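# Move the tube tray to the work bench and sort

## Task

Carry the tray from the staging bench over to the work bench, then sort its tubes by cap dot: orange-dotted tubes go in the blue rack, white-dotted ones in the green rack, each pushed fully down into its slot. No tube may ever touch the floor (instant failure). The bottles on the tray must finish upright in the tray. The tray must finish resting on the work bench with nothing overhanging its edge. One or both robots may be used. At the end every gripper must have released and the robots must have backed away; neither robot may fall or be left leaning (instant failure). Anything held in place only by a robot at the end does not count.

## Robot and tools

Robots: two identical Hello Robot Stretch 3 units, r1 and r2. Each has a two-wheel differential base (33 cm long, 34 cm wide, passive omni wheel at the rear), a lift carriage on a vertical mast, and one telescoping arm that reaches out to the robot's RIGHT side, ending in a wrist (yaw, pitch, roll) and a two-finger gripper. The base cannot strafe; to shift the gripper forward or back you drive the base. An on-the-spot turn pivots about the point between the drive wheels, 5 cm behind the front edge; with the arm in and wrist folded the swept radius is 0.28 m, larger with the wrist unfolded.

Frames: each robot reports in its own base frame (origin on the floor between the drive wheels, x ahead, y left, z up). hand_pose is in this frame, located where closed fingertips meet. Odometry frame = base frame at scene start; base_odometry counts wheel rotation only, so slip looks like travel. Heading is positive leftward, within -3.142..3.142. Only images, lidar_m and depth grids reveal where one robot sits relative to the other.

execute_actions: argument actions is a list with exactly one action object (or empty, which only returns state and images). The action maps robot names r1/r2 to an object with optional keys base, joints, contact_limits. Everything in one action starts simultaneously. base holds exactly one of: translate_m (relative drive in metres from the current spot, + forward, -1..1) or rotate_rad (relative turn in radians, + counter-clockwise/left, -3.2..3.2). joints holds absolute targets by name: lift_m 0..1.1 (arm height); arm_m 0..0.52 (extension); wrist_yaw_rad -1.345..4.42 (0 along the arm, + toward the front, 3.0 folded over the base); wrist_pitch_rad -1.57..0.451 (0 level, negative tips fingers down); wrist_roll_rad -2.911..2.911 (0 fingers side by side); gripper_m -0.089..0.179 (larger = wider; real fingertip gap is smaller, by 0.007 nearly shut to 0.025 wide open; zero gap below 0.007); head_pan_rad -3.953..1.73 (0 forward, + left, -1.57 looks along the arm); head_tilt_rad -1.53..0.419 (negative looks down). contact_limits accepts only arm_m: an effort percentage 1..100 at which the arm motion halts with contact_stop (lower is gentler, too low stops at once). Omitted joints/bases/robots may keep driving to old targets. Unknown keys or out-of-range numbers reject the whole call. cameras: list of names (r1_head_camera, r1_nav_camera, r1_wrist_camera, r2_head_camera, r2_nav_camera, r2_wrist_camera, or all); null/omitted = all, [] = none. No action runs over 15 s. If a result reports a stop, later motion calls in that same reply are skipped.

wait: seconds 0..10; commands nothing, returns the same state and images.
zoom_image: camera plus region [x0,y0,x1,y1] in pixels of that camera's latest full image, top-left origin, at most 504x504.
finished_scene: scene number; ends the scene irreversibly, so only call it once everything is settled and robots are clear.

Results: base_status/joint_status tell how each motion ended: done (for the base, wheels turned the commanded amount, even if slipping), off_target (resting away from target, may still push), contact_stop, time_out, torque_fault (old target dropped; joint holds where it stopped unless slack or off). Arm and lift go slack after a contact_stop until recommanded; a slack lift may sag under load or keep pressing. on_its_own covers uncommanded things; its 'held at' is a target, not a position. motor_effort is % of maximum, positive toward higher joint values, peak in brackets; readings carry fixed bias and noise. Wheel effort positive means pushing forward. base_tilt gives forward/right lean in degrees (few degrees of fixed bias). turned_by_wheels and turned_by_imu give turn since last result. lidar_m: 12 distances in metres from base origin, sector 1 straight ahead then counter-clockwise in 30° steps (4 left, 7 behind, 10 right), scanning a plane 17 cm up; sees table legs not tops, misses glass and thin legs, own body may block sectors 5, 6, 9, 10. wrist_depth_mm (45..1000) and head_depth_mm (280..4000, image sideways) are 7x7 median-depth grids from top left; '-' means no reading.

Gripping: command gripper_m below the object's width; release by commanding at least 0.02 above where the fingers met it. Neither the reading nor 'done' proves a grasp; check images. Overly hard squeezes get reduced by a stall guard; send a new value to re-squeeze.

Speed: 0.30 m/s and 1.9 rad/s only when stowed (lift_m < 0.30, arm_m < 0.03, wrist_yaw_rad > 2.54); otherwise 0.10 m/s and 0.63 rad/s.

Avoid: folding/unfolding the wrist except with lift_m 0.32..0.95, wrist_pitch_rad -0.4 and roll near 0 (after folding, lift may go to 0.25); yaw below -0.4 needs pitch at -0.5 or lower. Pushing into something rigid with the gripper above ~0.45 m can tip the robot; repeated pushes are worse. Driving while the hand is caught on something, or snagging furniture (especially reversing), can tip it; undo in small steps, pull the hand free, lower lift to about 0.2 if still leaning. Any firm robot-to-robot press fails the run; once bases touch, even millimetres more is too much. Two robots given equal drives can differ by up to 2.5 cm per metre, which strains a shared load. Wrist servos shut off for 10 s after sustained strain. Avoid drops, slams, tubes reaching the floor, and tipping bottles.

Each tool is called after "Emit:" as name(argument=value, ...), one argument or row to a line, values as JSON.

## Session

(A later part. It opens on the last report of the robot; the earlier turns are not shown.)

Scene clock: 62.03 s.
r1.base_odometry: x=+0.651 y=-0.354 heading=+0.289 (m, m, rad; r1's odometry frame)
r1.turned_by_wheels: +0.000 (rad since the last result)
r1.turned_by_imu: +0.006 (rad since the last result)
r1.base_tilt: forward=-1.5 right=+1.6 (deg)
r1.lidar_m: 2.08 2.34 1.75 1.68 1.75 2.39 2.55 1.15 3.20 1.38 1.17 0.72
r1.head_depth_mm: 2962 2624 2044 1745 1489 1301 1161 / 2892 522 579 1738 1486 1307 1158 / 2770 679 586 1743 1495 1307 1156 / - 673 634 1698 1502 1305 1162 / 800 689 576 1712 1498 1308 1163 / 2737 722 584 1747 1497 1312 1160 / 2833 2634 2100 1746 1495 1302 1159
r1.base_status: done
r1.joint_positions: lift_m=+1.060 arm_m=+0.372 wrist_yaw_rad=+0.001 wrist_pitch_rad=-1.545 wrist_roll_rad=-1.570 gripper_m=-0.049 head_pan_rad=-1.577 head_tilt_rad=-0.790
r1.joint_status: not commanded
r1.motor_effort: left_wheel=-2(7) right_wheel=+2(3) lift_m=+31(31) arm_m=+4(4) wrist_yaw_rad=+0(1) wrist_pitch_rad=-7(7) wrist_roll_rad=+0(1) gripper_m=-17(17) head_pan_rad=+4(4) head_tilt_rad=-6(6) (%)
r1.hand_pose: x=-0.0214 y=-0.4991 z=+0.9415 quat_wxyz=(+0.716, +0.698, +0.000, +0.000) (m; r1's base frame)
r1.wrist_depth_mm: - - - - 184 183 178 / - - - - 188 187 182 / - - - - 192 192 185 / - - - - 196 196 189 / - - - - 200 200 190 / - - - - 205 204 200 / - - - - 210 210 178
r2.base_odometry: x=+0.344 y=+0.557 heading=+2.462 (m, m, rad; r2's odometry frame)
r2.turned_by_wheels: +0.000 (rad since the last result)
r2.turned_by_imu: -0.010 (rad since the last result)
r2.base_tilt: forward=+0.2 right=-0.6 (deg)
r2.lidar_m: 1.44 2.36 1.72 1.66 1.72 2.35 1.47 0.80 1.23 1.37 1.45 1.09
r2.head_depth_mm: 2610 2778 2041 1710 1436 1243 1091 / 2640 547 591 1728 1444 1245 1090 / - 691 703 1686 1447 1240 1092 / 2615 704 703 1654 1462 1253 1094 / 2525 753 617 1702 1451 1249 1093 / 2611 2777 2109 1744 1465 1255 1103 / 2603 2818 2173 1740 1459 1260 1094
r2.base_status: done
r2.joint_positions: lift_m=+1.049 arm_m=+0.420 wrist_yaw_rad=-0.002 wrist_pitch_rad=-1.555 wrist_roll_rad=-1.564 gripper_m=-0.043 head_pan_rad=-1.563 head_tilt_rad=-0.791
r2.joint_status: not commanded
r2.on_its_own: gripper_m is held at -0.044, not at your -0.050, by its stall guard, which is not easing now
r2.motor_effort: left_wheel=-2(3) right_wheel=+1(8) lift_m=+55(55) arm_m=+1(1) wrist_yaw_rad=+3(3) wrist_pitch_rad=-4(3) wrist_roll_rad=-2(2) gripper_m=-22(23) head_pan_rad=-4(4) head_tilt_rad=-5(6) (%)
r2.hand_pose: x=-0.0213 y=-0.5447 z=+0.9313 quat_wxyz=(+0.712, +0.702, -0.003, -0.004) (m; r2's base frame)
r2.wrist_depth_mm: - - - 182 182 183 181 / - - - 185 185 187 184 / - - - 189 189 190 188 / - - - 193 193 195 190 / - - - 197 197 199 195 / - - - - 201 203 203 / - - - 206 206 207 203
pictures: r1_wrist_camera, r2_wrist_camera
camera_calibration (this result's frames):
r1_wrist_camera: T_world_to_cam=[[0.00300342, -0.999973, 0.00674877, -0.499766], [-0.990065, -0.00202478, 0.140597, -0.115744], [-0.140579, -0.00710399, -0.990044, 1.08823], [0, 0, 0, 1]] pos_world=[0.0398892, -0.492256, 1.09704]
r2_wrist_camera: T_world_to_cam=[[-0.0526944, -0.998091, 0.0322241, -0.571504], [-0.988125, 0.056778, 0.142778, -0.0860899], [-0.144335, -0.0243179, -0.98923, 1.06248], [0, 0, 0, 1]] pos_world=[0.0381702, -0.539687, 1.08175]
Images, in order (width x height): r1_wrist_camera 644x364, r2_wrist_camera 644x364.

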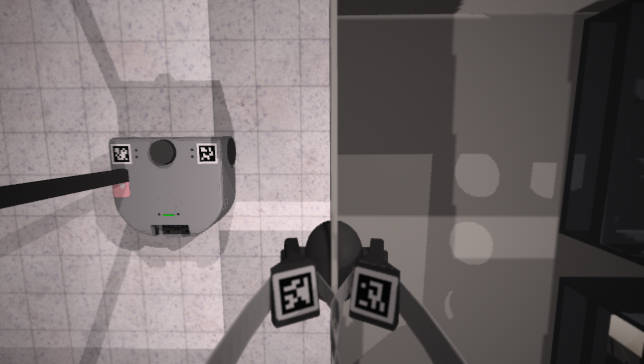

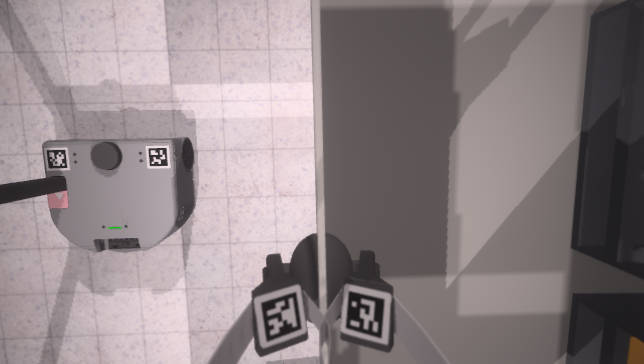

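Emit:
execute_actions(
  actions=[
    {"r1":{"base":{"rotate_rad":-0.006}},"r2":{"base":{"rotate_rad":0.011},"joints":{"head_pan_rad":-1.0}}},
  ],
  cameras=[],
)

Emit:
execute_actions(
  actions=[
    {"r1":{"base":{"translate_m":-0.95}},"r2":{"base":{"translate_m":0.945}}},
  ],
  cameras=["r1_wrist_camera","r2_nav_camera","r2_head_camera"],
)

Scene clock: 63.87 s.
r1.base_odometry: x=+0.651 y=-0.354 heading=+0.282 (m, m, rad; r1's odometry frame)
r1.turned_by_wheels: -0.006 (rad since the last result)
r1.turned_by_imu: -0.006 (rad since the last result)
r1.base_tilt: forward=-1.5 right=+1.7 (deg)
r1.lidar_m: 2.08 2.40 1.75 1.68 1.74 2.38 2.54 1.15 3.20 1.38 1.18 0.72
r1.head_depth_mm: 2969 2625 1989 1731 1492 1306 1160 / 2863 522 579 1739 1493 1300 1159 / 2757 679 586 1747 1493 1303 1158 / - 674 633 1697 1496 1308 1163 / 799 681 576 1705 1496 1310 1159 / 2734 721 585 1753 1499 1308 1159 / 2860 2653 2097 1754 1500 1314 1161
r1.base_status: done
r1.joint_positions: lift_m=+1.060 arm_m=+0.372 wrist_yaw_rad=+0.001 wrist_pitch_rad=-1.545 wrist_roll_rad=-1.571 gripper_m=-0.049 head_pan_rad=-1.577 head_tilt_rad=-0.790
r1.joint_status: not commanded
r1.motor_effort: left_wheel=-2(5) right_wheel=+2(4) lift_m=+31(30) arm_m=+4(4) wrist_yaw_rad=+0(0) wrist_pitch_rad=-7(7) wrist_roll_rad=+0(1) gripper_m=-17(18) head_pan_rad=+3(3) head_tilt_rad=-7(6) (%)
r1.hand_pose: x=-0.0214 y=-0.4991 z=+0.9415 quat_wxyz=(+0.716, +0.698, +0.000, +0.000) (m; r1's base frame)
r1.wrist_depth_mm: - - - - 185 183 177 / - - - - 188 187 182 / - - - - 192 192 186 / - - - - 197 195 190 / - - - - 200 200 191 / - - - - 205 204 200 / - - - - 210 210 178
r2.base_odometry: x=+0.344 y=+0.557 heading=+2.473 (m, m, rad; r2's odometry frame)
r2.turned_by_wheels: +0.011 (rad since the last result)
r2.turned_by_imu: +0.010 (rad since the last result)
r2.base_tilt: forward=+0.0 right=-0.8 (deg)
r2.lidar_m: 1.50 2.34 1.72 1.66 1.72 2.39 1.42 0.80 1.23 1.38 1.43 1.09
r2.head_depth_mm: 2588 2791 676 1627 1439 1233 1089 / 2738 2776 2125 1727 1443 1243 1091 / 2905 2780 2121 1712 1448 1249 1090 / 3106 2822 2155 1727 1450 1250 1097 / 3278 2846 2146 1750 1448 1247 1098 / 3447 1448 2027 1729 1456 1255 1105 / 3715 1240 2176 1747 1463 1254 1101
r2.base_status: done
r2.joint_positions: lift_m=+1.049 arm_m=+0.420 wrist_yaw_rad=-0.002 wrist_pitch_rad=-1.555 wrist_roll_rad=-1.564 gripper_m=-0.043 head_pan_rad=-1.007 head_tilt_rad=-0.791
r2.joint_status: all done
r2.on_its_own: gripper_m is held at -0.044, not at your -0.050, by its stall guard, which is not easing now
r2.motor_effort: left_wheel=-3(6) right_wheel=+3(7) lift_m=+55(55) arm_m=+1(1) wrist_yaw_rad=+3(2) wrist_pitch_rad=-3(3) wrist_roll_rad=-2(2) gripper_m=-22(22) head_pan_rad=+5(42) head_tilt_rad=-5(5) (%)
r2.hand_pose: x=-0.0213 y=-0.5446 z=+0.9313 quat_wxyz=(+0.712, +0.702, -0.003, -0.004) (m; r2's base frame)
r2.wrist_depth_mm: - - - 182 182 183 182 / - - - 185 185 186 184 / - - - 189 189 190 187 / - - - 193 192 194 191 / - - - 197 197 198 194 / - - - - 201 203 204 / - - - 206 206 208 203
pictures: none
No camera images: the call's "cameras" was empty. Leave "cameras" out to get every camera's image.

Scene clock: 75.07 s.
r1.base_odometry: x=-0.261 y=-0.619 heading=+0.282 (m, m, rad; r1's odometry frame)
r1.turned_by_wheels: +0.000 (rad since the last result)
r1.turned_by_imu: +0.007 (rad since the last result)
r1.base_tilt: forward=-1.5 right=+1.7 (deg)
r1.lidar_m: 1.62 2.38 1.74 1.68 1.74 2.39 1.61 1.41 0.38 1.00 3.18 1.87
r1.head_depth_mm: 2934 1048 792 700 614 1304 1161 / 2825 523 586 700 626 923 1158 / 2743 682 591 1505 1493 1301 1142 / - 677 680 1705 1489 1311 1160 / 1343 694 578 1704 1499 1307 1157 / 2758 698 583 1754 1497 1312 1155 / 2845 2635 2106 1761 1499 1309 1164
r1.base_status: done
r1.joint_positions: lift_m=+1.060 arm_m=+0.372 wrist_yaw_rad=+0.002 wrist_pitch_rad=-1.540 wrist_roll_rad=-1.575 gripper_m=-0.049 head_pan_rad=-1.577 head_tilt_rad=-0.790
r1.joint_status: not commanded
r1.motor_effort: left_wheel=-1(6) right_wheel=+1(3) lift_m=+31(31) arm_m=+4(4) wrist_yaw_rad=-1(1) wrist_pitch_rad=-10(10) wrist_roll_rad=+3(3) gripper_m=-17(18) head_pan_rad=+2(4) head_tilt_rad=-6(6) (%)
r1.hand_pose: x=-0.0214 y=-0.5006 z=+0.9414 quat_wxyz=(+0.718, +0.696, +0.003, +0.002) (m; r1's base frame)
r1.wrist_depth_mm: - - - - 185 184 178 / - - - - 189 188 182 / - - - - 192 192 186 / - - - - 197 196 189 / - - - 623 201 200 193 / - - 355 - 206 205 198 / - - 359 356 211 210 178
r2.base_odometry: x=-0.398 y=+1.143 heading=+2.473 (m, m, rad; r2's odometry frame)
r2.turned_by_wheels: +0.000 (rad since the last result)
r2.turned_by_imu: -0.011 (rad since the last result)
r2.base_tilt: forward=+0.0 right=-0.6 (deg)
r2.lidar_m: 1.47 2.34 1.71 1.65 1.71 2.35 1.68 1.92 3.19 0.38 0.38 0.54
r2.head_depth_mm: 2588 2756 668 740 1437 1231 1085 / 2700 2759 829 703 619 1245 1093 / 2902 1150 843 705 635 1053 1095 / 3072 1157 879 712 1382 1199 1093 / 3295 1160 883 713 1456 1205 1098 / 3455 1170 886 756 1455 1249 1102 / 3588 1184 889 1613 1399 1257 1099
r2.base_status: done
r2.joint_positions: lift_m=+1.049 arm_m=+0.420 wrist_yaw_rad=-0.002 wrist_pitch_rad=-1.550 wrist_roll_rad=-1.566 gripper_m=-0.043 head_pan_rad=-1.007 head_tilt_rad=-0.791
r2.joint_status: not commanded
r2.on_its_own: gripper_m is held at -0.044, not at your -0.050, by its stall guard, which is not easing now
r2.motor_effort: left_wheel=-1(3) right_wheel=+0(7) lift_m=+55(55) arm_m=+1(1) wrist_yaw_rad=+3(2) wrist_pitch_rad=-5(5) wrist_roll_rad=-1(2) gripper_m=-22(23) head_pan_rad=+4(4) head_tilt_rad=-5(5) (%)
r2.hand_pose: x=-0.0213 y=-0.5460 z=+0.9312 quat_wxyz=(+0.714, +0.700, -0.002, -0.003) (m; r2's base frame)
r2.wrist_depth_mm: - 304 307 181 182 184 182 / - 309 311 186 186 187 185 / - 315 - 189 188 191 188 / - - - 194 193 195 191 / - - - 197 198 199 195 / - - - - 201 204 204 / - - - 206 207 209 204
pictures: r1_wrist_camera, r2_head_camera (sideways: a quarter turn clockwise sets it upright), r2_nav_camera (sideways: a quarter turn counterclockwise sets it upright)
camera_calibration (this result's frames):
r1_wrist_camera: T_world_to_cam=[[0.00974278, -0.999876, 0.0123497, -0.506285], [-0.990011, -0.00790795, 0.140772, -0.118858], [-0.140656, -0.0135978, -0.989965, 1.0848], [0, 0, 0, 1]] pos_world=[0.039845, -0.492412, 1.09689]
r2_head_camera: T_world_to_cam=[[-0.384964, 0.646663, -0.658505, 0.883568], [0.857378, 0.51467, 0.00418829, -0.0144696], [0.341621, -0.562976, -0.752564, 0.934108], [0, 0, 0, 1]] pos_world=[0.0334367, -0.0380432, 1.28487]
r2_nav_camera: T_world_to_cam=[[0.360512, -0.59514, 0.71822, -0.896696], [-0.863521, -0.504066, 0.0157608, 0.0421851], [0.35265, -0.62588, -0.695638, 0.861354], [0, 0, 0, 1]] pos_world=[0.0559405, 0.0267085, 1.24255]
Images, in order (width x height): r1_wrist_camera 644x364, r2_head_camera 896x504, r2_nav_camera 672x504.

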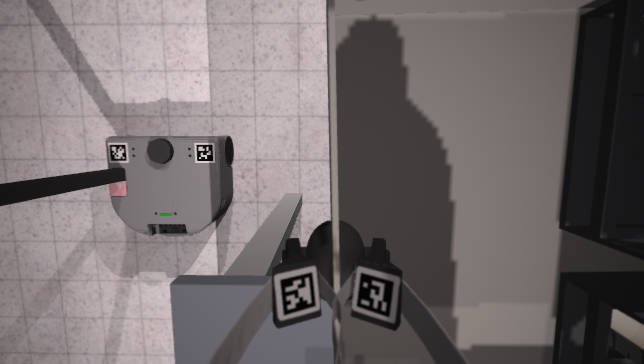

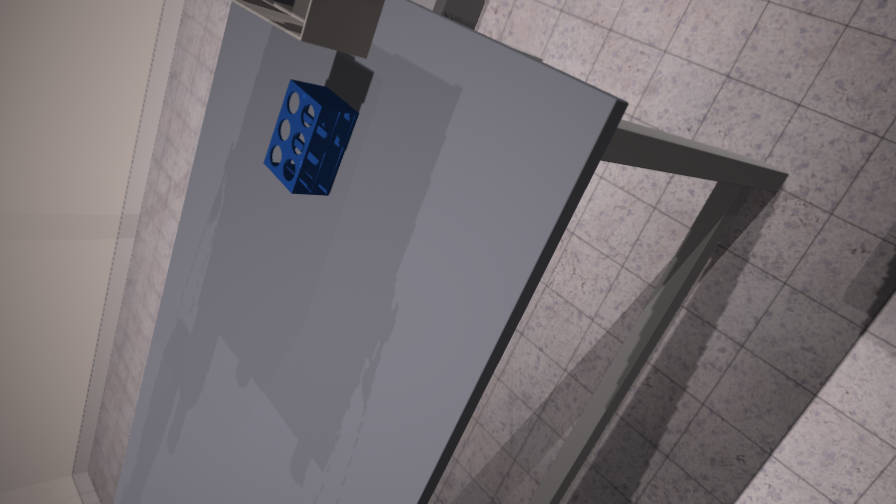

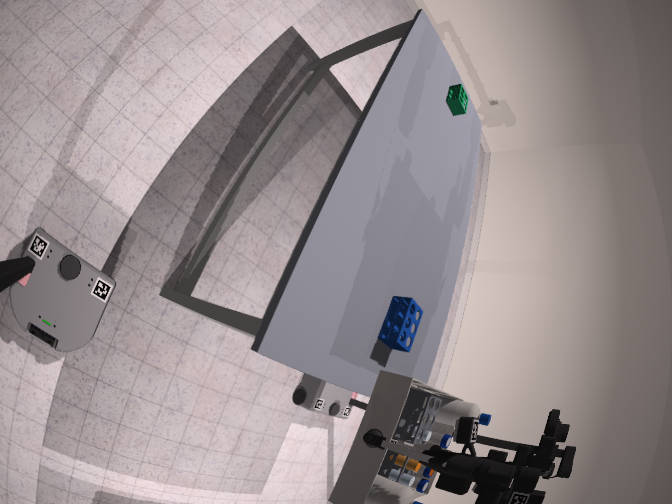

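Emit:
execute_actions(
  actions=[
    {"r1":{"base":{"rotate_rad":-0.004}},"r2":{"base":{"rotate_rad":0.011}}},
  ],
  cameras=[],
)

Emit:
execute_actions(
  actions=[
    {"r1":{"base":{"translate_m":-0.98}},"r2":{"base":{"translate_m":0.99}}},
  ],
  cameras=[],
)

Emit:
execute_actions(
  actions=[
    {"r1":{"joints":{"lift_m":0.938}},"r2":{"joints":{"lift_m":0.928}}},
  ],
  cameras=["r1_wrist_camera","r2_head_camera"],
)

Scene clock: 76.77 s.
r1.base_odometry: x=-0.261 y=-0.619 heading=+0.278 (m, m, rad; r1's odometry frame)
r1.turned_by_wheels: -0.004 (rad since the last result)
r1.turned_by_imu: -0.004 (rad since the last result)
r1.base_tilt: forward=-1.4 right=+1.7 (deg)
r1.lidar_m: 1.62 2.39 1.74 1.68 1.74 2.39 1.61 1.42 0.38 1.00 3.17 1.87
r1.head_depth_mm: 2960 1045 792 701 613 1305 1159 / 2866 524 586 701 626 923 1158 / 2769 680 592 1465 1498 1311 1143 / - 676 682 1707 1495 1307 1159 / 1339 695 579 1704 1497 1308 1158 / 2745 697 574 1752 1494 1304 1159 / 2855 2650 2108 1744 1498 1308 1158
r1.base_status: done
r1.joint_positions: lift_m=+1.060 arm_m=+0.372 wrist_yaw_rad=+0.002 wrist_pitch_rad=-1.539 wrist_roll_rad=-1.576 gripper_m=-0.049 head_pan_rad=-1.577 head_tilt_rad=-0.790
r1.joint_status: not commanded
r1.motor_effort: left_wheel=-2(4) right_wheel=+1(5) lift_m=+31(31) arm_m=+4(4) wrist_yaw_rad=-2(2) wrist_pitch_rad=-10(10) wrist_roll_rad=+4(3) gripper_m=-17(18) head_pan_rad=+3(3) head_tilt_rad=-6(6) (%)
r1.hand_pose: x=-0.0214 y=-0.5007 z=+0.9414 quat_wxyz=(+0.718, +0.696, +0.003, +0.002) (m; r1's base frame)
r1.wrist_depth_mm: - - - - 185 184 176 / - - - - 189 188 182 / - - - - 193 192 186 / - - - - 197 196 190 / - - - 616 201 200 193 / - - 353 - 205 205 200 / - - 358 358 211 210 179
r2.base_odometry: x=-0.398 y=+1.143 heading=+2.484 (m, m, rad; r2's odometry frame)
r2.turned_by_wheels: +0.011 (rad since the last result)
r2.turned_by_imu: +0.010 (rad since the last result)
r2.base_tilt: forward=+0.2 right=-0.7 (deg)
r2.lidar_m: 1.54 2.32 1.71 1.66 1.72 2.38 1.69 1.93 3.20 0.38 0.38 0.54
r2.head_depth_mm: 2592 2759 668 724 1410 1234 1087 / 2732 2795 816 705 618 1227 1088 / 2898 1156 844 707 636 1055 1092 / 3057 1155 877 712 1384 1201 1103 / 3250 1169 886 710 1455 1226 1101 / 3507 1169 885 757 1453 1252 1097 / 3662 1184 885 1605 1395 1259 1105
r2.base_status: done
r2.joint_positions: lift_m=+1.049 arm_m=+0.420 wrist_yaw_rad=-0.002 wrist_pitch_rad=-1.550 wrist_roll_rad=-1.566 gripper_m=-0.043 head_pan_rad=-1.007 head_tilt_rad=-0.791
r2.joint_status: not commanded
r2.on_its_own: gripper_m is held at -0.044, not at your -0.050, by its stall guard, which is not easing now
r2.motor_effort: left_wheel=-2(6) right_wheel=+2(6) lift_m=+55(55) arm_m=+1(1) wrist_yaw_rad=+3(3) wrist_pitch_rad=-5(5) wrist_roll_rad=-1(1) gripper_m=-22(22) head_pan_rad=+5(5) head_tilt_rad=-5(5) (%)
r2.hand_pose: x=-0.0213 y=-0.5461 z=+0.9312 quat_wxyz=(+0.714, +0.700, -0.002, -0.002) (m; r2's base frame)
r2.wrist_depth_mm: - 303 305 181 181 184 182 / - 310 312 187 185 187 185 / - 316 - 190 189 191 189 / - - - 193 193 195 191 / - - - 197 198 200 195 / - - - - 201 204 204 / - - - 206 207 209 203
pictures: none
No camera images: the call's "cameras" was empty. Leave "cameras" out to get every camera's image.

Scene clock: 88.17 s.
r1.base_odometry: x=-1.204 y=-0.888 heading=+0.278 (m, m, rad; r1's odometry frame)
r1.turned_by_wheels: +0.000 (rad since the last result)
r1.turned_by_imu: +0.008 (rad since the last result)
r1.base_tilt: forward=-1.4 right=+1.8 (deg)
r1.lidar_m: 2.58 2.38 1.74 1.68 1.75 2.39 2.68 0.69 1.03 0.99 1.03 0.86
r1.head_depth_mm: 2970 1015 797 700 613 1301 1159 / 2832 524 587 701 614 1302 1157 / 2777 682 594 701 613 1305 1159 / - 678 683 701 601 1305 1163 / 703 685 583 702 603 1301 1157 / 2763 697 577 703 602 1308 1163 / 2810 1053 842 701 603 1303 1153
r1.base_status: done
r1.joint_positions: lift_m=+1.060 arm_m=+0.372 wrist_yaw_rad=+0.002 wrist_pitch_rad=-1.531 wrist_roll_rad=-1.577 gripper_m=-0.049 head_pan_rad=-1.577 head_tilt_rad=-0.790
r1.joint_status: not commanded
r1.motor_effort: left_wheel=-3(6) right_wheel=+2(3) lift_m=+31(31) arm_m=+4(4) wrist_yaw_rad=-2(2) wrist_pitch_rad=-15(15) wrist_roll_rad=+4(4) gripper_m=-18(18) head_pan_rad=+3(3) head_tilt_rad=-6(6) (%)
r1.hand_pose: x=-0.0214 y=-0.5027 z=+0.9412 quat_wxyz=(+0.721, +0.693, +0.003, +0.002) (m; r1's base frame)
r1.wrist_depth_mm: - - 311 310 186 186 180 / - - 321 314 189 189 184 / - - 324 322 193 193 187 / - 334 334 328 198 197 191 / - - 339 339 202 201 195 / - - 349 - 205 205 203 / - - 358 354 212 210 180
r2.base_odometry: x=-1.181 y=+1.749 heading=+2.484 (m, m, rad; r2's odometry frame)
r2.turned_by_wheels: +0.000 (rad since the last result)
r2.turned_by_imu: -0.012 (rad since the last result)
r2.base_tilt: forward=+0.0 right=-0.7 (deg)
r2.lidar_m: 2.60 2.33 1.70 1.64 1.71 2.35 2.64 0.55 0.40 0.39 0.40 0.55
r2.head_depth_mm: 2618 2761 693 701 590 1222 1053 / 2729 2774 844 705 606 1236 1053 / 2861 1150 835 707 638 1245 1098 / 3067 2823 882 710 1390 1205 1097 / 3263 2819 882 714 1442 1221 1100 / 3161 2819 2152 754 1182 1261 1097 / 2816 2873 2170 1617 1462 1264 1102
r2.base_status: done
r2.joint_positions: lift_m=+1.049 arm_m=+0.420 wrist_yaw_rad=-0.001 wrist_pitch_rad=-1.542 wrist_roll_rad=-1.568 gripper_m=-0.042 head_pan_rad=-1.007 head_tilt_rad=-0.791
r2.joint_status: not commanded
r2.on_its_own: gripper_m is held at -0.044, not at your -0.050, by its stall guard, which is not easing now
r2.motor_effort: left_wheel=-2(3) right_wheel=+2(6) lift_m=+56(55) arm_m=+1(0) wrist_yaw_rad=+2(2) wrist_pitch_rad=-7(7) wrist_roll_rad=-1(1) gripper_m=-23(23) head_pan_rad=+5(5) head_tilt_rad=-6(5) (%)
r2.hand_pose: x=-0.0213 y=-0.5481 z=+0.9311 quat_wxyz=(+0.717, +0.697, -0.001, -0.002) (m; r2's base frame)
r2.wrist_depth_mm: - 302 307 182 183 184 184 / - 308 313 185 186 188 186 / - 314 319 190 190 191 189 / - 321 323 194 194 196 192 / - 327 331 197 198 201 197 / - 336 337 - 203 205 205 / - 342 344 206 207 208 205
pictures: none
No camera images: the call's "cameras" was empty. Leave "cameras" out to get every camera's image.

Scene clock: 90.10 s.
r1.base_odometry: x=-1.204 y=-0.888 heading=+0.278 (m, m, rad; r1's odometry frame)
r1.turned_by_wheels: +0.000 (rad since the last result)
r1.turned_by_imu: +0.000 (rad since the last result)
r1.base_tilt: forward=-1.5 right=+1.6 (deg)
r1.lidar_m: 2.58 2.37 1.74 1.68 1.74 2.40 2.68 0.69 1.03 0.99 1.03 0.86
r1.head_depth_mm: 2889 - - 686 613 1301 1160 / - 1051 629 672 612 1304 1159 / - 922 765 668 614 1310 1158 / - - 776 668 603 1311 1158 / 2814 830 777 668 601 1309 1162 / 2866 1000 795 679 601 1310 1162 / 2827 1052 841 702 603 1309 1158
r1.base_status: not commanded
r1.joint_positions: lift_m=+0.938 arm_m=+0.372 wrist_yaw_rad=+0.002 wrist_pitch_rad=-1.531 wrist_roll_rad=-1.577 gripper_m=-0.049 head_pan_rad=-1.577 head_tilt_rad=-0.790
r1.joint_status: all done
r1.motor_effort: left_wheel=-2(2) right_wheel=+2(2) lift_m=+25(29) arm_m=+3(4) wrist_yaw_rad=-2(2) wrist_pitch_rad=-15(15) wrist_roll_rad=+4(4) gripper_m=-18(18) head_pan_rad=+3(3) head_tilt_rad=-6(6) (%)
r1.hand_pose: x=-0.0214 y=-0.5028 z=+0.8196 quat_wxyz=(+0.721, +0.693, +0.003, +0.002) (m; r1's base frame)
r1.wrist_depth_mm: 199 197 196 194 186 185 180 / 566 202 200 199 189 188 183 / 582 206 205 204 193 192 187 / 601 210 210 209 198 197 191 / - 215 214 214 202 201 193 / - 220 220 - 206 206 203 / - 226 225 224 212 211 181
r2.base_odometry: x=-1.181 y=+1.749 heading=+2.484 (m, m, rad; r2's odometry frame)
r2.turned_by_wheels: +0.000 (rad since the last result)
r2.turned_by_imu: +0.000 (rad since the last result)
r2.base_tilt: forward=+0.1 right=-0.6 (deg)
r2.lidar_m: 2.60 2.34 1.71 1.65 1.71 2.35 2.65 0.55 0.40 0.39 0.40 0.55
r2.head_depth_mm: 2583 2734 841 663 589 1215 1050 / 2738 2771 843 705 604 1244 1054 / 2890 1153 838 705 636 1244 1094 / 3063 2829 877 709 1388 1201 1096 / 3247 2839 885 711 1451 1225 1101 / 3170 2833 2165 758 1178 1258 1098 / 2810 2812 2157 1607 1463 1267 1098
r2.base_status: not commanded
r2.joint_positions: lift_m=+0.928 arm_m=+0.420 wrist_yaw_rad=-0.001 wrist_pitch_rad=-1.542 wrist_roll_rad=-1.568 gripper_m=-0.042 head_pan_rad=-1.007 head_tilt_rad=-0.791
r2.joint_status: all done
r2.on_its_own: gripper_m is held at -0.044, not at your -0.050, by its stall guard, which is not easing now
r2.motor_effort: left_wheel=-2(2) right_wheel=+1(1) lift_m=+28(53) arm_m=+1(0) wrist_yaw_rad=+2(2) wrist_pitch_rad=-7(7) wrist_roll_rad=-1(1) gripper_m=-23(23) head_pan_rad=+5(5) head_tilt_rad=-5(6) (%)
r2.hand_pose: x=-0.0213 y=-0.5482 z=+0.8101 quat_wxyz=(+0.717, +0.697, -0.001, -0.002) (m; r2's base frame)
r2.wrist_depth_mm: 187 189 191 183 182 185 183 / 190 192 194 186 186 189 186 / 194 196 198 190 190 192 189 / 198 199 201 194 194 197 193 / 202 204 206 198 198 201 197 / 206 207 210 - 202 205 206 / 209 211 214 207 207 210 205
pictures: r1_wrist_camera, r2_head_camera (sideways: a quarter turn clockwise sets it upright)
camera_calibration (this result's frames):
r1_wrist_camera: T_world_to_cam=[[0.0113472, -0.999715, 0.0210033, -0.514039], [-0.989995, -0.00827743, 0.140863, -0.101998], [-0.140649, -0.0223915, -0.989806, 0.959665], [0, 0, 0, 1]] pos_world=[0.0398309, -0.493248, 0.975047]
r2_head_camera: T_world_to_cam=[[-0.384989, 0.646649, -0.658505, 0.883568], [0.857359, 0.514702, 0.00418829, -0.0144695], [0.341642, -0.562963, -0.752564, 0.934108], [0, 0, 0, 1]] pos_world=[0.0334382, -0.0380422, 1.28487]
Images, in order (width x height): r1_wrist_camera 644x364, r2_head_camera 896x504.

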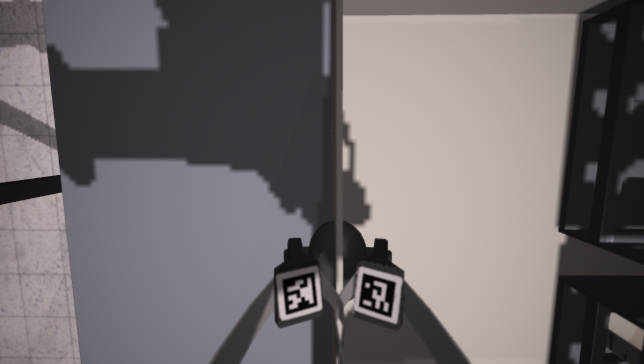

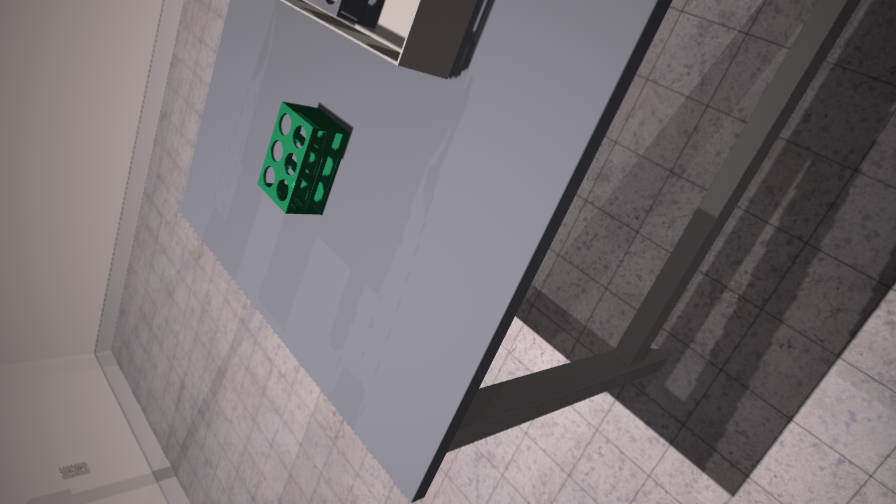

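Emit:
execute_actions(
  actions=[
    {"r1":{"joints":{"lift_m":0.93,"arm_m":0.375}},"r2":{"joints":{"lift_m":0.921,"arm_m":0.423}}},
  ],
  cameras=[],
)

Emit:
execute_actions(
  actions=[
    {"r1":{"joints":{"gripper_m":0.065}},"r2":{"joints":{"gripper_m":0.065,"head_pan_rad":-1.57}}},
  ],
  cameras=[],
)

Emit:
execute_actions(
  actions=[
    {"r1":{"joints":{"lift_m":1.09}},"r2":{"joints":{"lift_m":1.09}}},
  ],
  cameras=[],
)

Emit:
execute_actions(
  actions=[
    {"r1":{"base":{"rotate_rad":-0.5},"joints":{"arm_m":0.2}},"r2":{"base":{"rotate_rad":-0.5},"joints":{"arm_m":0.2}}},
  ],
  cameras=[],
)

Emit:
execute_actions(
  actions=[
    {"r1":{"base":{"translate_m":0.19}},"r2":{"base":{"translate_m":0.25}}},
  ],
  cameras=[],
)

Emit:
execute_actions(
  actions=[
    {"r1":{"base":{"rotate_rad":0.495}},"r2":{"base":{"rotate_rad":0.5}}},
  ],
  cameras=[],
)

Emit:
execute_actions(
  actions=[
    {"r1":{"base":{"translate_m":-0.145},"joints":{"arm_m":0.47}},"r2":{"base":{"translate_m":-0.1},"joints":{"arm_m":0.2}}},
  ],
  cameras=["r1_head_camera","r1_wrist_camera","r2_head_camera","r2_wrist_camera"],
)

Scene clock: 91.90 s.
r1.base_odometry: x=-1.204 y=-0.888 heading=+0.278 (m, m, rad; r1's odometry frame)
r1.turned_by_wheels: +0.000 (rad since the last result)
r1.turned_by_imu: +0.000 (rad since the last result)
r1.base_tilt: forward=-1.4 right=+1.7 (deg)
r1.lidar_m: 2.58 2.37 1.74 1.68 1.75 2.40 2.68 0.69 1.03 0.99 1.04 0.86
r1.head_depth_mm: 2896 - - 683 613 1305 1160 / - 1015 630 671 613 1304 1155 / - 930 779 670 614 1308 1153 / - - 787 669 602 1311 1157 / 2854 832 782 670 602 1312 1161 / 2848 1018 798 679 603 1314 1158 / 2841 1053 842 703 602 1303 1160
r1.base_status: not commanded
r1.joint_positions: lift_m=+0.930 arm_m=+0.375 wrist_yaw_rad=+0.002 wrist_pitch_rad=-1.536 wrist_roll_rad=-1.577 gripper_m=-0.049 head_pan_rad=-1.577 head_tilt_rad=-0.790
r1.joint_status: all done
r1.motor_effort: left_wheel=-2(2) right_wheel=+2(2) lift_m=+25(25) arm_m=+4(3) wrist_yaw_rad=-2(1) wrist_pitch_rad=-12(15) wrist_roll_rad=+4(4) gripper_m=-18(18) head_pan_rad=+3(4) head_tilt_rad=-6(6) (%)
r1.hand_pose: x=-0.0214 y=-0.5044 z=+0.8117 quat_wxyz=(+0.719, +0.695, +0.003, +0.002) (m; r1's base frame)
r1.wrist_depth_mm: 191 190 189 187 185 184 178 / 196 193 194 191 189 188 182 / 200 199 197 196 193 192 186 / 205 204 202 201 197 195 191 / - 208 206 204 200 201 192 / - 212 214 - 205 205 200 / - 218 217 215 211 209 178
r2.base_odometry: x=-1.181 y=+1.749 heading=+2.484 (m, m, rad; r2's odometry frame)
r2.turned_by_wheels: +0.000 (rad since the last result)
r2.turned_by_imu: +0.000 (rad since the last result)
r2.base_tilt: forward=-0.1 right=-0.7 (deg)
r2.lidar_m: 2.60 2.33 1.71 1.65 1.71 2.35 2.64 0.55 0.40 0.38 0.40 0.55
r2.head_depth_mm: 2576 2771 873 668 590 1212 1050 / 2756 2773 842 706 605 1240 1054 / 2872 1144 840 707 637 1241 1092 / 3107 2809 876 709 1387 1205 1095 / 3340 2817 883 714 1457 1227 1098 / 3176 2859 2151 754 1182 1253 1097 / 2776 2858 2156 1621 1465 1255 1099
r2.base_status: not commanded
r2.joint_positions: lift_m=+0.921 arm_m=+0.423 wrist_yaw_rad=-0.001 wrist_pitch_rad=-1.549 wrist_roll_rad=-1.568 gripper_m=-0.042 head_pan_rad=-1.007 head_tilt_rad=-0.791
r2.joint_status: all done
r2.on_its_own: gripper_m is held at -0.044, not at your -0.050, by its stall guard, which is not easing now
r2.motor_effort: left_wheel=-2(2) right_wheel=+1(1) lift_m=+28(31) arm_m=+1(3) wrist_yaw_rad=+2(2) wrist_pitch_rad=-5(7) wrist_roll_rad=-1(1) gripper_m=-22(23) head_pan_rad=+4(5) head_tilt_rad=-5(5) (%)
r2.hand_pose: x=-0.0213 y=-0.5492 z=+0.8033 quat_wxyz=(+0.714, +0.700, -0.001, -0.002) (m; r2's base frame)
r2.wrist_depth_mm: 182 183 185 182 182 184 182 / 185 187 188 185 185 187 185 / 189 190 191 190 189 192 189 / 192 193 195 193 193 195 192 / 195 198 200 196 199 200 196 / 201 202 203 - 202 203 205 / 203 206 207 207 207 209 204
pictures: none
No camera images: the call's "cameras" was empty. Leave "cameras" out to get every camera's image.

Scene clock: 93.53 s.
r1.base_odometry: x=-1.204 y=-0.888 heading=+0.278 (m, m, rad; r1's odometry frame)
r1.turned_by_wheels: +0.000 (rad since the last result)
r1.turned_by_imu: +0.000 (rad since the last result)
r1.base_tilt: forward=-1.4 right=+1.5 (deg)
r1.lidar_m: 2.58 2.38 1.75 1.68 1.75 2.40 2.68 0.69 1.03 1.00 1.04 0.86
r1.head_depth_mm: 2894 - - 686 613 1303 1160 / - 1015 630 674 613 1303 1154 / - 929 785 670 615 1306 1158 / - - 788 668 602 1303 1157 / 2848 830 786 671 602 1313 1160 / 2843 1035 797 678 602 1313 1160 / 2830 1055 842 706 603 1311 1156
r1.base_status: not commanded
r1.joint_positions: lift_m=+0.930 arm_m=+0.375 wrist_yaw_rad=+0.002 wrist_pitch_rad=-1.546 wrist_roll_rad=-1.574 gripper_m=+0.065 head_pan_rad=-1.577 head_tilt_rad=-0.790
r1.joint_status: all done
r1.motor_effort: left_wheel=-2(2) right_wheel=+2(2) lift_m=+25(25) arm_m=+4(5) wrist_yaw_rad=-1(2) wrist_pitch_rad=-6(12) wrist_roll_rad=+2(4) gripper_m=+0(79) head_pan_rad=+4(3) head_tilt_rad=-6(5) (%)
r1.hand_pose: x=-0.0214 y=-0.5018 z=+0.8118 quat_wxyz=(+0.715, +0.699, +0.002, +0.002) (m; r1's base frame)
r1.wrist_depth_mm: 194 191 191 188 186 185 179 / 199 197 195 194 190 189 184 / 577 201 199 197 195 194 187 / 207 205 204 202 199 198 192 / - 210 209 206 203 202 195 / - 214 - 211 208 206 204 / - 220 220 217 213 212 182
r2.base_odometry: x=-1.181 y=+1.749 heading=+2.484 (m, m, rad; r2's odometry frame)
r2.turned_by_wheels: +0.000 (rad since the last result)
r2.turned_by_imu: +0.000 (rad since the last result)
r2.base_tilt: forward=+0.0 right=-0.7 (deg)
r2.lidar_m: 2.60 2.32 1.70 1.65 1.71 2.35 2.64 0.55 0.40 0.39 0.40 0.55
r2.head_depth_mm: 2653 2898 - 677 619 1244 1088 / 2557 1053 660 683 619 1245 1096 / 2494 - 790 685 623 1248 1096 / 730 2707 810 680 623 1255 1097 / 2601 2721 809 694 627 1251 1104 / 2624 2779 886 714 628 1259 1100 / 2623 2828 842 718 632 1262 1099
r2.base_status: not commanded
r2.joint_positions: lift_m=+0.921 arm_m=+0.423 wrist_yaw_rad=-0.001 wrist_pitch_rad=-1.558 wrist_roll_rad=-1.568 gripper_m=+0.065 head_pan_rad=-1.563 head_tilt_rad=-0.791
r2.joint_status: all done
r2.motor_effort: left_wheel=-2(2) right_wheel=+1(1) lift_m=+28(28) arm_m=+2(2) wrist_yaw_rad=+2(2) wrist_pitch_rad=-2(5) wrist_roll_rad=-1(1) gripper_m=+0(94) head_pan_rad=-4(43) head_tilt_rad=-5(5) (%)
r2.hand_pose: x=-0.0213 y=-0.5469 z=+0.8034 quat_wxyz=(+0.711, +0.703, -0.001, -0.002) (m; r2's base frame)
r2.wrist_depth_mm: 184 185 186 185 187 188 186 / 186 188 189 190 191 191 188 / 190 191 193 194 194 195 191 / 194 195 196 197 197 199 195 / 197 199 201 201 201 203 198 / 201 203 204 205 - 207 207 / 206 207 210 211 211 212 206
pictures: none
No camera images: the call's "cameras" was empty. Leave "cameras" out to get every camera's image.

Scene clock: 95.90 s.
r1.base_odometry: x=-1.204 y=-0.888 heading=+0.278 (m, m, rad; r1's odometry frame)
r1.turned_by_wheels: +0.000 (rad since the last result)
r1.turned_by_imu: +0.000 (rad since the last result)
r1.base_tilt: forward=-1.4 right=+1.7 (deg)
r1.lidar_m: 2.58 2.38 1.75 1.68 1.75 2.40 2.68 0.69 1.03 1.00 1.04 0.86
r1.head_depth_mm: 2975 1048 815 700 612 1304 1159 / 2912 1051 631 673 614 1305 1161 / 2955 949 784 671 614 1310 1156 / - 943 787 676 602 1307 1161 / 2927 827 786 670 603 1305 1159 / 2962 1015 797 682 602 1307 1160 / 2852 1057 842 702 601 1311 1157
r1.base_status: not commanded
r1.joint_positions: lift_m=+1.090 arm_m=+0.375 wrist_yaw_rad=+0.002 wrist_pitch_rad=-1.547 wrist_roll_rad=-1.574 gripper_m=+0.065 head_pan_rad=-1.577 head_tilt_rad=-0.790
r1.joint_status: all done
r1.motor_effort: left_wheel=-3(3) right_wheel=+2(2) lift_m=+26(27) arm_m=+5(4) wrist_yaw_rad=-2(2) wrist_pitch_rad=-6(6) wrist_roll_rad=+2(2) gripper_m=+0(1) head_pan_rad=+4(3) head_tilt_rad=-7(6) (%)
r1.hand_pose: x=-0.0214 y=-0.5016 z=+0.9718 quat_wxyz=(+0.715, +0.699, +0.002, +0.001) (m; r1's base frame)
r1.wrist_depth_mm: - - 343 341 339 337 334 / - - 348 348 343 290 317 / - - 358 355 350 295 252 / - - 366 363 357 327 272 / - - 373 373 371 328 359 / - - - 377 324 312 372 / - - 391 388 253 326 354
r2.base_odometry: x=-1.181 y=+1.749 heading=+2.484 (m, m, rad; r2's odometry frame)
r2.turned_by_wheels: +0.000 (rad since the last result)
r2.turned_by_imu: -0.001 (rad since the last result)
r2.base_tilt: forward=-0.1 right=-0.6 (deg)
r2.lidar_m: 2.60 2.33 1.71 1.64 1.71 2.35 2.65 0.55 0.40 0.38 0.40 0.55
r2.head_depth_mm: 2606 2774 868 704 618 1246 1092 / 2641 2779 662 686 620 1250 1090 / 2735 2777 772 685 622 1249 1096 / 2527 2115 813 680 624 1257 1098 / 2562 2710 816 694 625 1252 1098 / 2620 2808 886 716 629 1256 1100 / 2606 2845 840 715 630 1252 1104
r2.base_status: not commanded
r2.joint_positions: lift_m=+1.089 arm_m=+0.423 wrist_yaw_rad=-0.001 wrist_pitch_rad=-1.559 wrist_roll_rad=-1.568 gripper_m=+0.065 head_pan_rad=-1.563 head_tilt_rad=-0.791
r2.joint_status: all done
r2.motor_effort: left_wheel=-2(2) right_wheel=+1(1) lift_m=+48(51) arm_m=+1(1) wrist_yaw_rad=+1(2) wrist_pitch_rad=-2(2) wrist_roll_rad=-1(1) gripper_m=+0(1) head_pan_rad=-4(4) head_tilt_rad=-6(5) (%)
r2.hand_pose: x=-0.0213 y=-0.5467 z=+0.9717 quat_wxyz=(+0.711, +0.703, -0.001, -0.002) (m; r2's base frame)
r2.wrist_depth_mm: - 345 346 349 350 352 355 / - 353 354 357 354 326 335 / - 361 361 362 364 340 366 / - 366 366 371 373 315 304 / - 372 376 373 376 352 382 / - - 379 381 - 307 391 / - - 392 329 252 273 390
pictures: none
No camera images: the call's "cameras" was empty. Leave "cameras" out to get every camera's image.

Scene clock: 98.77 s.
r1.base_odometry: x=-1.204 y=-0.888 heading=-0.222 (m, m, rad; r1's odometry frame)
r1.turned_by_wheels: -0.500 (rad since the last result)
r1.turned_by_imu: -0.498 (rad since the last result)
r1.base_tilt: forward=-1.4 right=+1.7 (deg)
r1.lidar_m: 0.86 2.59 2.31 1.73 1.71 1.76 2.47 2.68 0.69 1.03 0.99 1.04
r1.head_depth_mm: 3191 2628 839 755 1241 1302 1161 / 3469 2524 839 717 1487 1301 1163 / - - 841 703 1463 1302 1163 / - - 840 703 1022 1308 1160 / 3186 1015 828 703 614 1307 1160 / 3081 - 692 671 601 1280 1158 / 2910 1054 755 656 600 1243 1162
r1.base_status: done
r1.joint_positions: lift_m=+1.090 arm_m=+0.200 wrist_yaw_rad=+0.002 wrist_pitch_rad=-1.548 wrist_roll_rad=-1.573 gripper_m=+0.065 head_pan_rad=-1.577 head_tilt_rad=-0.790
r1.joint_status: all done
r1.motor_effort: left_wheel=+4(9) right_wheel=-2(5) lift_m=+26(26) arm_m=-3(5) wrist_yaw_rad=-2(2) wrist_pitch_rad=-5(6) wrist_roll_rad=+1(2) gripper_m=+1(1) head_pan_rad=+4(5) head_tilt_rad=-6(6) (%)
r1.hand_pose: x=-0.0214 y=-0.3272 z=+0.9718 quat_wxyz=(+0.715, +0.699, +0.002, +0.001) (m; r1's base frame)
r1.wrist_depth_mm: - - - 342 340 308 228 / - - - 350 348 340 283 / - - - - 353 352 348 / - - - - 363 361 360 / - - - - 371 368 366 / - - - - - 375 370 / - - - - - 382 384
r2.base_odometry: x=-1.181 y=+1.749 heading=+1.984 (m, m, rad; r2's odometry frame)
r2.turned_by_wheels: -0.500 (rad since the last result)
r2.turned_by_imu: -0.491 (rad since the last result)
r2.base_tilt: forward=-0.1 right=-0.6 (deg)
r2.lidar_m: 0.56 2.61 2.27 1.70 1.67 1.73 2.41 2.65 0.53 0.40 0.39 0.40
r2.head_depth_mm: 3566 1148 869 766 1375 1253 1085 / 3442 1087 870 728 1450 1245 1092 / - - 847 709 1425 1200 1097 / 2971 1067 878 711 1363 1201 1098 / 2821 3024 856 696 625 1248 1100 / 2717 2869 655 678 599 1256 1062 / 2564 2753 786 671 599 1215 1066
r2.base_status: done
r2.joint_positions: lift_m=+1.089 arm_m=+0.200 wrist_yaw_rad=-0.001 wrist_pitch_rad=-1.560 wrist_roll_rad=-1.568 gripper_m=+0.065 head_pan_rad=-1.563 head_tilt_rad=-0.791
r2.joint_status: all done
r2.motor_effort: left_wheel=+0(5) right_wheel=-2(5) lift_m=+48(48) arm_m=-3(4) wrist_yaw_rad=+1(2) wrist_pitch_rad=-2(2) wrist_roll_rad=-1(1) gripper_m=+1(1) head_pan_rad=-3(4) head_tilt_rad=-5(5) (%)
r2.hand_pose: x=-0.0213 y=-0.3241 z=+0.9717 quat_wxyz=(+0.711, +0.703, -0.001, -0.002) (m; r2's base frame)
r2.wrist_depth_mm: - - - 351 353 355 293 / - - - 936 358 362 366 / - - - - 367 369 372 / - - - - 376 376 380 / - - - - 384 385 385 / - - - - - 394 396 / - - - - - 403 406
pictures: none
No camera images: the call's "cameras" was empty. Leave "cameras" out to get every camera's image.

Scene clock: 102.77 s.
r1.base_odometry: x=-1.018 y=-0.930 heading=-0.222 (m, m, rad; r1's odometry frame)
r1.turned_by_wheels: +0.000 (rad since the last result)
r1.turned_by_imu: +0.000 (rad since the last result)
r1.base_tilt: forward=-1.5 right=+1.8 (deg)
r1.lidar_m: 0.67 2.41 2.44 1.82 1.79 1.86 2.60 2.84 0.80 0.93 0.90 0.95
r1.head_depth_mm: 3396 1048 840 699 1406 1305 1158 / 3544 1013 841 700 626 1304 1156 / - - 817 684 601 1308 1159 / - - 785 654 603 1241 1162 / 3132 1016 771 656 603 545 1157 / 2899 - 765 697 602 527 1140 / 1257 2620 703 681 593 527 1106
r1.base_status: done
r1.joint_positions: lift_m=+1.090 arm_m=+0.200 wrist_yaw_rad=+0.002 wrist_pitch_rad=-1.548 wrist_roll_rad=-1.573 gripper_m=+0.065 head_pan_rad=-1.577 head_tilt_rad=-0.790
r1.joint_status: not commanded
r1.motor_effort: left_wheel=+4(8) right_wheel=-2(3) lift_m=+26(26) arm_m=-3(3) wrist_yaw_rad=-1(1) wrist_pitch_rad=-5(5) wrist_roll_rad=+2(1) gripper_m=+1(1) head_pan_rad=+4(3) head_tilt_rad=-7(6) (%)
r1.hand_pose: x=-0.0214 y=-0.3272 z=+0.9718 quat_wxyz=(+0.715, +0.699, +0.002, +0.001) (m; r1's base frame)
r1.wrist_depth_mm: - - 343 343 338 333 307 / - - 354 349 343 340 332 / - - - 355 352 348 344 / - - - 366 363 356 356 / - - - 378 373 318 245 / - - - - 380 377 237 / - - - - 392 383 386
r2.base_odometry: x=-1.281 y=+1.978 heading=+1.984 (m, m, rad; r2's odometry frame)
r2.turned_by_wheels: +0.000 (rad since the last result)
r2.turned_by_imu: -0.002 (rad since the last result)
r2.base_tilt: forward=+0.1 right=-0.6 (deg)
r2.lidar_m: 0.39 2.39 2.43 1.82 1.78 1.85 2.59 0.94 0.37 0.28 0.27 0.28
r2.head_depth_mm: 3495 1142 869 705 1159 1191 1092 / 3398 1097 875 695 605 1195 1097 / - - 634 676 594 1231 1095 / 2832 1064 756 670 595 1177 1052 / 2729 2981 784 709 598 534 1057 / 1133 2739 786 697 598 514 1083 / 2468 2700 826 717 600 516 1047
r2.base_status: done
r2.joint_positions: lift_m=+1.089 arm_m=+0.200 wrist_yaw_rad=-0.001 wrist_pitch_rad=-1.560 wrist_roll_rad=-1.568 gripper_m=+0.065 head_pan_rad=-1.563 head_tilt_rad=-0.791
r2.joint_status: not commanded
r2.motor_effort: left_wheel=+1(3) right_wheel=-2(2) lift_m=+48(48) arm_m=-4(4) wrist_yaw_rad=+1(2) wrist_pitch_rad=-2(2) wrist_roll_rad=-1(0) gripper_m=+0(0) head_pan_rad=-4(5) head_tilt_rad=-5(6) (%)
r2.hand_pose: x=-0.0213 y=-0.3241 z=+0.9717 quat_wxyz=(+0.711, +0.703, -0.001, -0.002) (m; r2's base frame)
r2.wrist_depth_mm: - - 346 351 353 354 329 / - - 354 357 358 359 359 / - - 365 363 365 365 368 / - - - 369 372 369 376 / - - - 380 382 378 343 / - - - - - 392 289 / - - - - 399 400 402
pictures: none
No camera images: the call's "cameras" was empty. Leave "cameras" out to get every camera's image.

Scene clock: 104.50 s.
r1.base_odometry: x=-1.018 y=-0.930 heading=+0.273 (m, m, rad; r1's odometry frame)
r1.turned_by_wheels: +0.495 (rad since the last result)
r1.turned_by_imu: +0.494 (rad since the last result)
r1.base_tilt: forward=-1.5 right=+1.6 (deg)
r1.lidar_m: 2.41 2.51 1.84 1.77 1.83 2.51 2.85 0.80 0.94 0.90 0.94 0.67
r1.head_depth_mm: 2869 2627 760 697 600 556 1153 / 2739 1013 732 699 601 546 1157 / - - 725 697 602 547 1165 / - - 842 701 602 546 1161 / 2736 1015 842 702 603 537 1160 / 2764 - 842 702 602 535 1157 / 2739 2640 843 703 602 537 1160
r1.base_status: done
r1.joint_positions: lift_m=+1.090 arm_m=+0.200 wrist_yaw_rad=+0.002 wrist_pitch_rad=-1.548 wrist_roll_rad=-1.573 gripper_m=+0.065 head_pan_rad=-1.577 head_tilt_rad=-0.790
r1.joint_status: not commanded
r1.motor_effort: left_wheel=-3(8) right_wheel=+3(6) lift_m=+26(26) arm_m=-3(3) wrist_yaw_rad=-1(2) wrist_pitch_rad=-5(5) wrist_roll_rad=+1(1) gripper_m=+1(1) head_pan_rad=+3(2) head_tilt_rad=-6(7) (%)
r1.hand_pose: x=-0.0214 y=-0.3272 z=+0.9718 quat_wxyz=(+0.715, +0.699, +0.002, +0.001) (m; r1's base frame)
r1.wrist_depth_mm: - - - 341 340 338 336 / - - - 351 345 344 343 / - - - 355 353 352 348 / - - 364 365 361 360 360 / - - - 371 366 361 323 / - - - 383 380 370 312 / - - - 391 385 382 317
r2.base_odometry: x=-1.281 y=+1.978 heading=+2.484 (m, m, rad; r2's odometry frame)
r2.turned_by_wheels: +0.500 (rad since the last result)
r2.turned_by_imu: +0.490 (rad since the last result)
r2.base_tilt: forward=-0.1 right=-0.8 (deg)
r2.lidar_m: 2.39 2.48 1.83 1.76 1.83 2.51 1.05 0.38 0.28 0.27 0.28 0.38
r2.head_depth_mm: 2596 2657 835 700 591 540 1050 / 2637 1320 768 700 592 531 1053 / - - 755 676 593 531 1051 / 2522 2589 882 710 594 533 1057 / 2493 2803 856 712 597 535 1055 / 2535 2748 884 716 598 536 1056 / 2522 2743 896 715 600 536 1046
r2.base_status: done
r2.joint_positions: lift_m=+1.089 arm_m=+0.200 wrist_yaw_rad=-0.001 wrist_pitch_rad=-1.560 wrist_roll_rad=-1.568 gripper_m=+0.065 head_pan_rad=-1.563 head_tilt_rad=-0.791
r2.joint_status: not commanded
r2.motor_effort: left_wheel=-2(6) right_wheel=+2(5) lift_m=+48(48) arm_m=-4(4) wrist_yaw_rad=+1(1) wrist_pitch_rad=-2(2) wrist_roll_rad=-1(1) gripper_m=+1(0) head_pan_rad=-3(4) head_tilt_rad=-5(5) (%)
r2.hand_pose: x=-0.0213 y=-0.3241 z=+0.9717 quat_wxyz=(+0.711, +0.703, -0.001, -0.002) (m; r2's base frame)
r2.wrist_depth_mm: - - 351 350 351 357 331 / - - 357 358 359 361 339 / - - 361 364 367 369 339 / - - 368 370 375 375 378 / - - 379 378 380 384 387 / - - 385 385 - 361 338 / - - 395 394 397 396 367
pictures: none
No camera images: the call's "cameras" was empty. Leave "cameras" out to get every camera's image.

Scene clock: 107.70 s.
r1.base_odometry: x=-1.158 y=-0.969 heading=+0.273 (m, m, rad; r1's odometry frame)
r1.turned_by_wheels: +0.000 (rad since the last result)
r1.turned_by_imu: +0.001 (rad since the last result)
r1.base_tilt: forward=-1.4 right=+1.7 (deg)
r1.lidar_m: 2.55 2.51 1.84 1.77 1.84 2.52 2.70 0.67 0.94 0.90 0.94 0.81
r1.head_depth_mm: 2855 2631 838 654 600 555 1163 / 2789 2629 754 594 601 544 1155 / 2834 2621 764 700 602 545 1159 / 2799 1372 772 698 603 546 1160 / 2793 850 748 700 602 537 1167 / 2755 2657 842 685 603 536 1161 / 2725 2650 843 704 601 535 1159
r1.base_status: done
r1.joint_positions: lift_m=+1.090 arm_m=+0.470 wrist_yaw_rad=+0.001 wrist_pitch_rad=-1.548 wrist_roll_rad=-1.572 gripper_m=+0.065 head_pan_rad=-1.577 head_tilt_rad=-0.790
r1.joint_status: all done
r1.motor_effort: left_wheel=-3(9) right_wheel=+3(3) lift_m=+26(26) arm_m=+4(4) wrist_yaw_rad=+0(1) wrist_pitch_rad=-5(5) wrist_roll_rad=+1(1) gripper_m=+1(1) head_pan_rad=+3(3) head_tilt_rad=-7(6) (%)
r1.hand_pose: x=-0.0214 y=-0.5963 z=+0.9718 quat_wxyz=(+0.715, +0.699, +0.001, +0.000) (m; r1's base frame)
r1.wrist_depth_mm: 347 347 344 342 341 337 333 / 356 351 347 321 342 297 341 / 364 357 355 298 348 214 184 / 370 363 367 301 358 327 356 / 382 383 371 322 364 355 362 / 394 384 - 313 370 372 373 / 401 397 313 354 369 348 385
r2.base_odometry: x=-1.202 y=+1.917 heading=+2.484 (m, m, rad; r2's odometry frame)
r2.turned_by_wheels: +0.000 (rad since the last result)
r2.turned_by_imu: -0.001 (rad since the last result)
r2.base_tilt: forward=+0.1 right=-0.6 (deg)
r2.lidar_m: 2.49 2.50 1.83 1.76 1.82 2.52 1.01 0.38 0.28 0.27 0.28 0.38
r2.head_depth_mm: 513 619 717 620 590 540 1053 / 2641 2564 825 703 590 531 1055 / - - 748 702 592 531 1057 / 2516 2579 852 709 594 533 1058 / 2527 2771 857 713 597 535 1081 / 2520 2789 887 696 598 536 1057 / 2529 2755 892 716 600 537 1056
r2.base_status: done
r2.joint_positions: lift_m=+1.089 arm_m=+0.200 wrist_yaw_rad=-0.001 wrist_pitch_rad=-1.560 wrist_roll_rad=-1.568 gripper_m=+0.065 head_pan_rad=-1.563 head_tilt_rad=-0.791
r2.joint_status: all done
r2.motor_effort: left_wheel=-2(5) right_wheel=+2(3) lift_m=+48(48) arm_m=-4(5) wrist_yaw_rad=+1(2) wrist_pitch_rad=-2(2) wrist_roll_rad=-1(1) gripper_m=+0(1) head_pan_rad=-3(3) head_tilt_rad=-5(5) (%)
r2.hand_pose: x=-0.0213 y=-0.3241 z=+0.9717 quat_wxyz=(+0.711, +0.703, -0.001, -0.002) (m; r2's base frame)
r2.wrist_depth_mm: - - 350 349 349 352 329 / - - 358 355 360 364 365 / - - 362 364 366 371 370 / - - 368 371 370 374 347 / - - 375 380 378 384 350 / - - 388 388 - 388 360 / - - 394 395 396 396 348
pictures: r1_head_camera (sideways: a quarter turn clockwise sets it upright), r1_wrist_camera, r2_head_camera (sideways: a quarter turn clockwise sets it upright), r2_wrist_camera
camera_calibration (this result's frames):
r1_head_camera: T_world_to_cam=[[0.0640395, 0.728889, -0.68163, 0.903347], [0.996931, -0.0775414, 0.0107447, -0.0183623], [-0.0450229, -0.680227, -0.731618, 0.913414], [0, 0, 0, 1]] pos_world=[0.00158062, -0.0385348, 1.28422]
r1_wrist_camera: T_world_to_cam=[[0.00474484, -0.999981, 0.00390599, -0.594397], [-0.990054, -0.00414843, 0.140629, -0.121504], [-0.14061, -0.0045344, -0.990055, 1.11911], [0, 0, 0, 1]] pos_world=[0.039883, -0.589815, 1.12739]
r2_head_camera: T_world_to_cam=[[0.0143571, 0.752439, -0.658505, 0.881132], [0.999872, -0.0154128, 0.00418829, -0.0153388], [-0.006998, -0.658481, -0.752564, 0.936235], [0, 0, 0, 1]] pos_world=[0.00923819, -0.0467411, 1.28487]
r2_wrist_camera: T_world_to_cam=[[-0.0476514, -0.998483, 0.0275823, -0.348096], [-0.988391, 0.051122, 0.14307, -0.106525], [-0.144263, -0.0204446, -0.989328, 1.10914], [0, 0, 0, 1]] pos_world=[0.0381312, -0.319447, 1.12214]
Images, in order (width x height): r1_head_camera 896x504, r1_wrist_camera 644x364, r2_head_camera 896x504, r2_wrist_camera 644x364.

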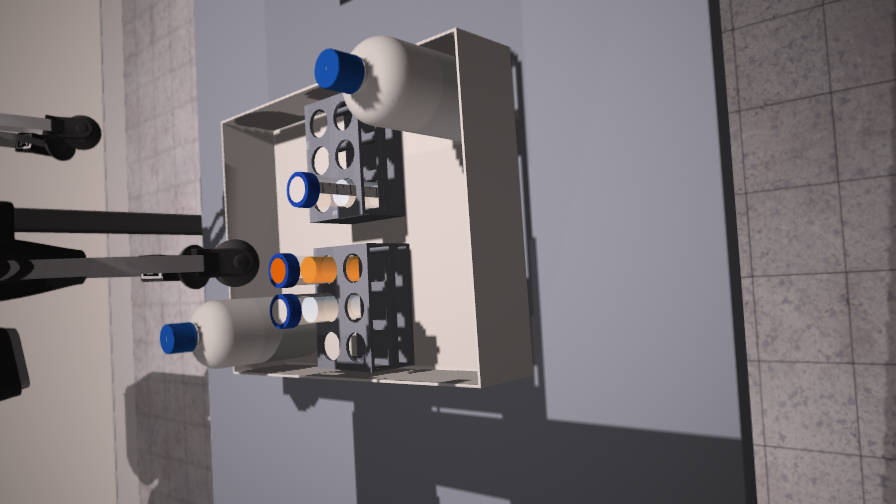

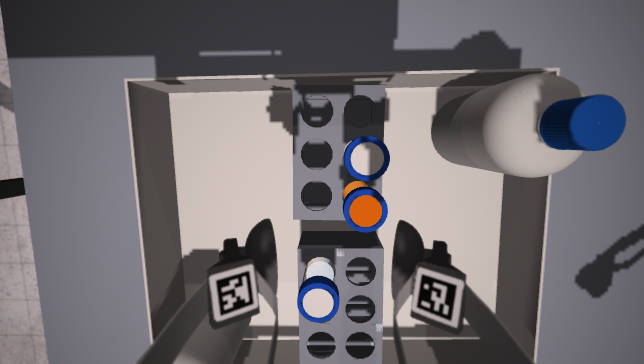

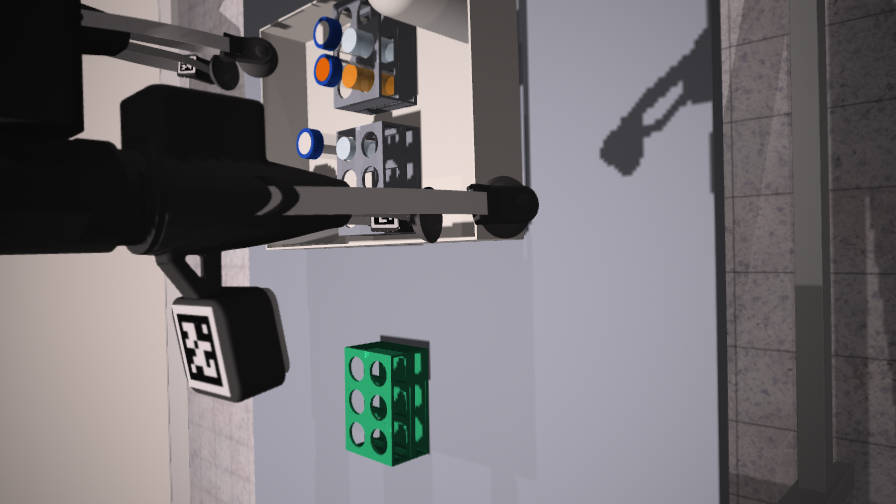

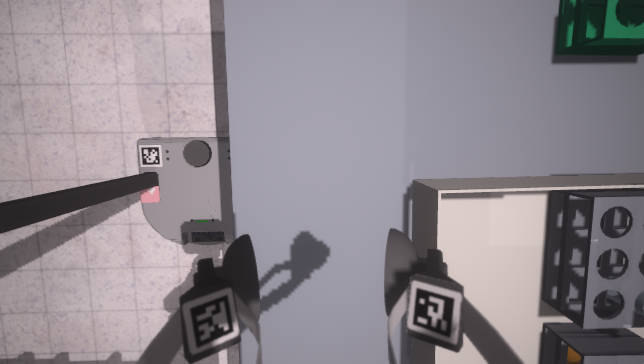

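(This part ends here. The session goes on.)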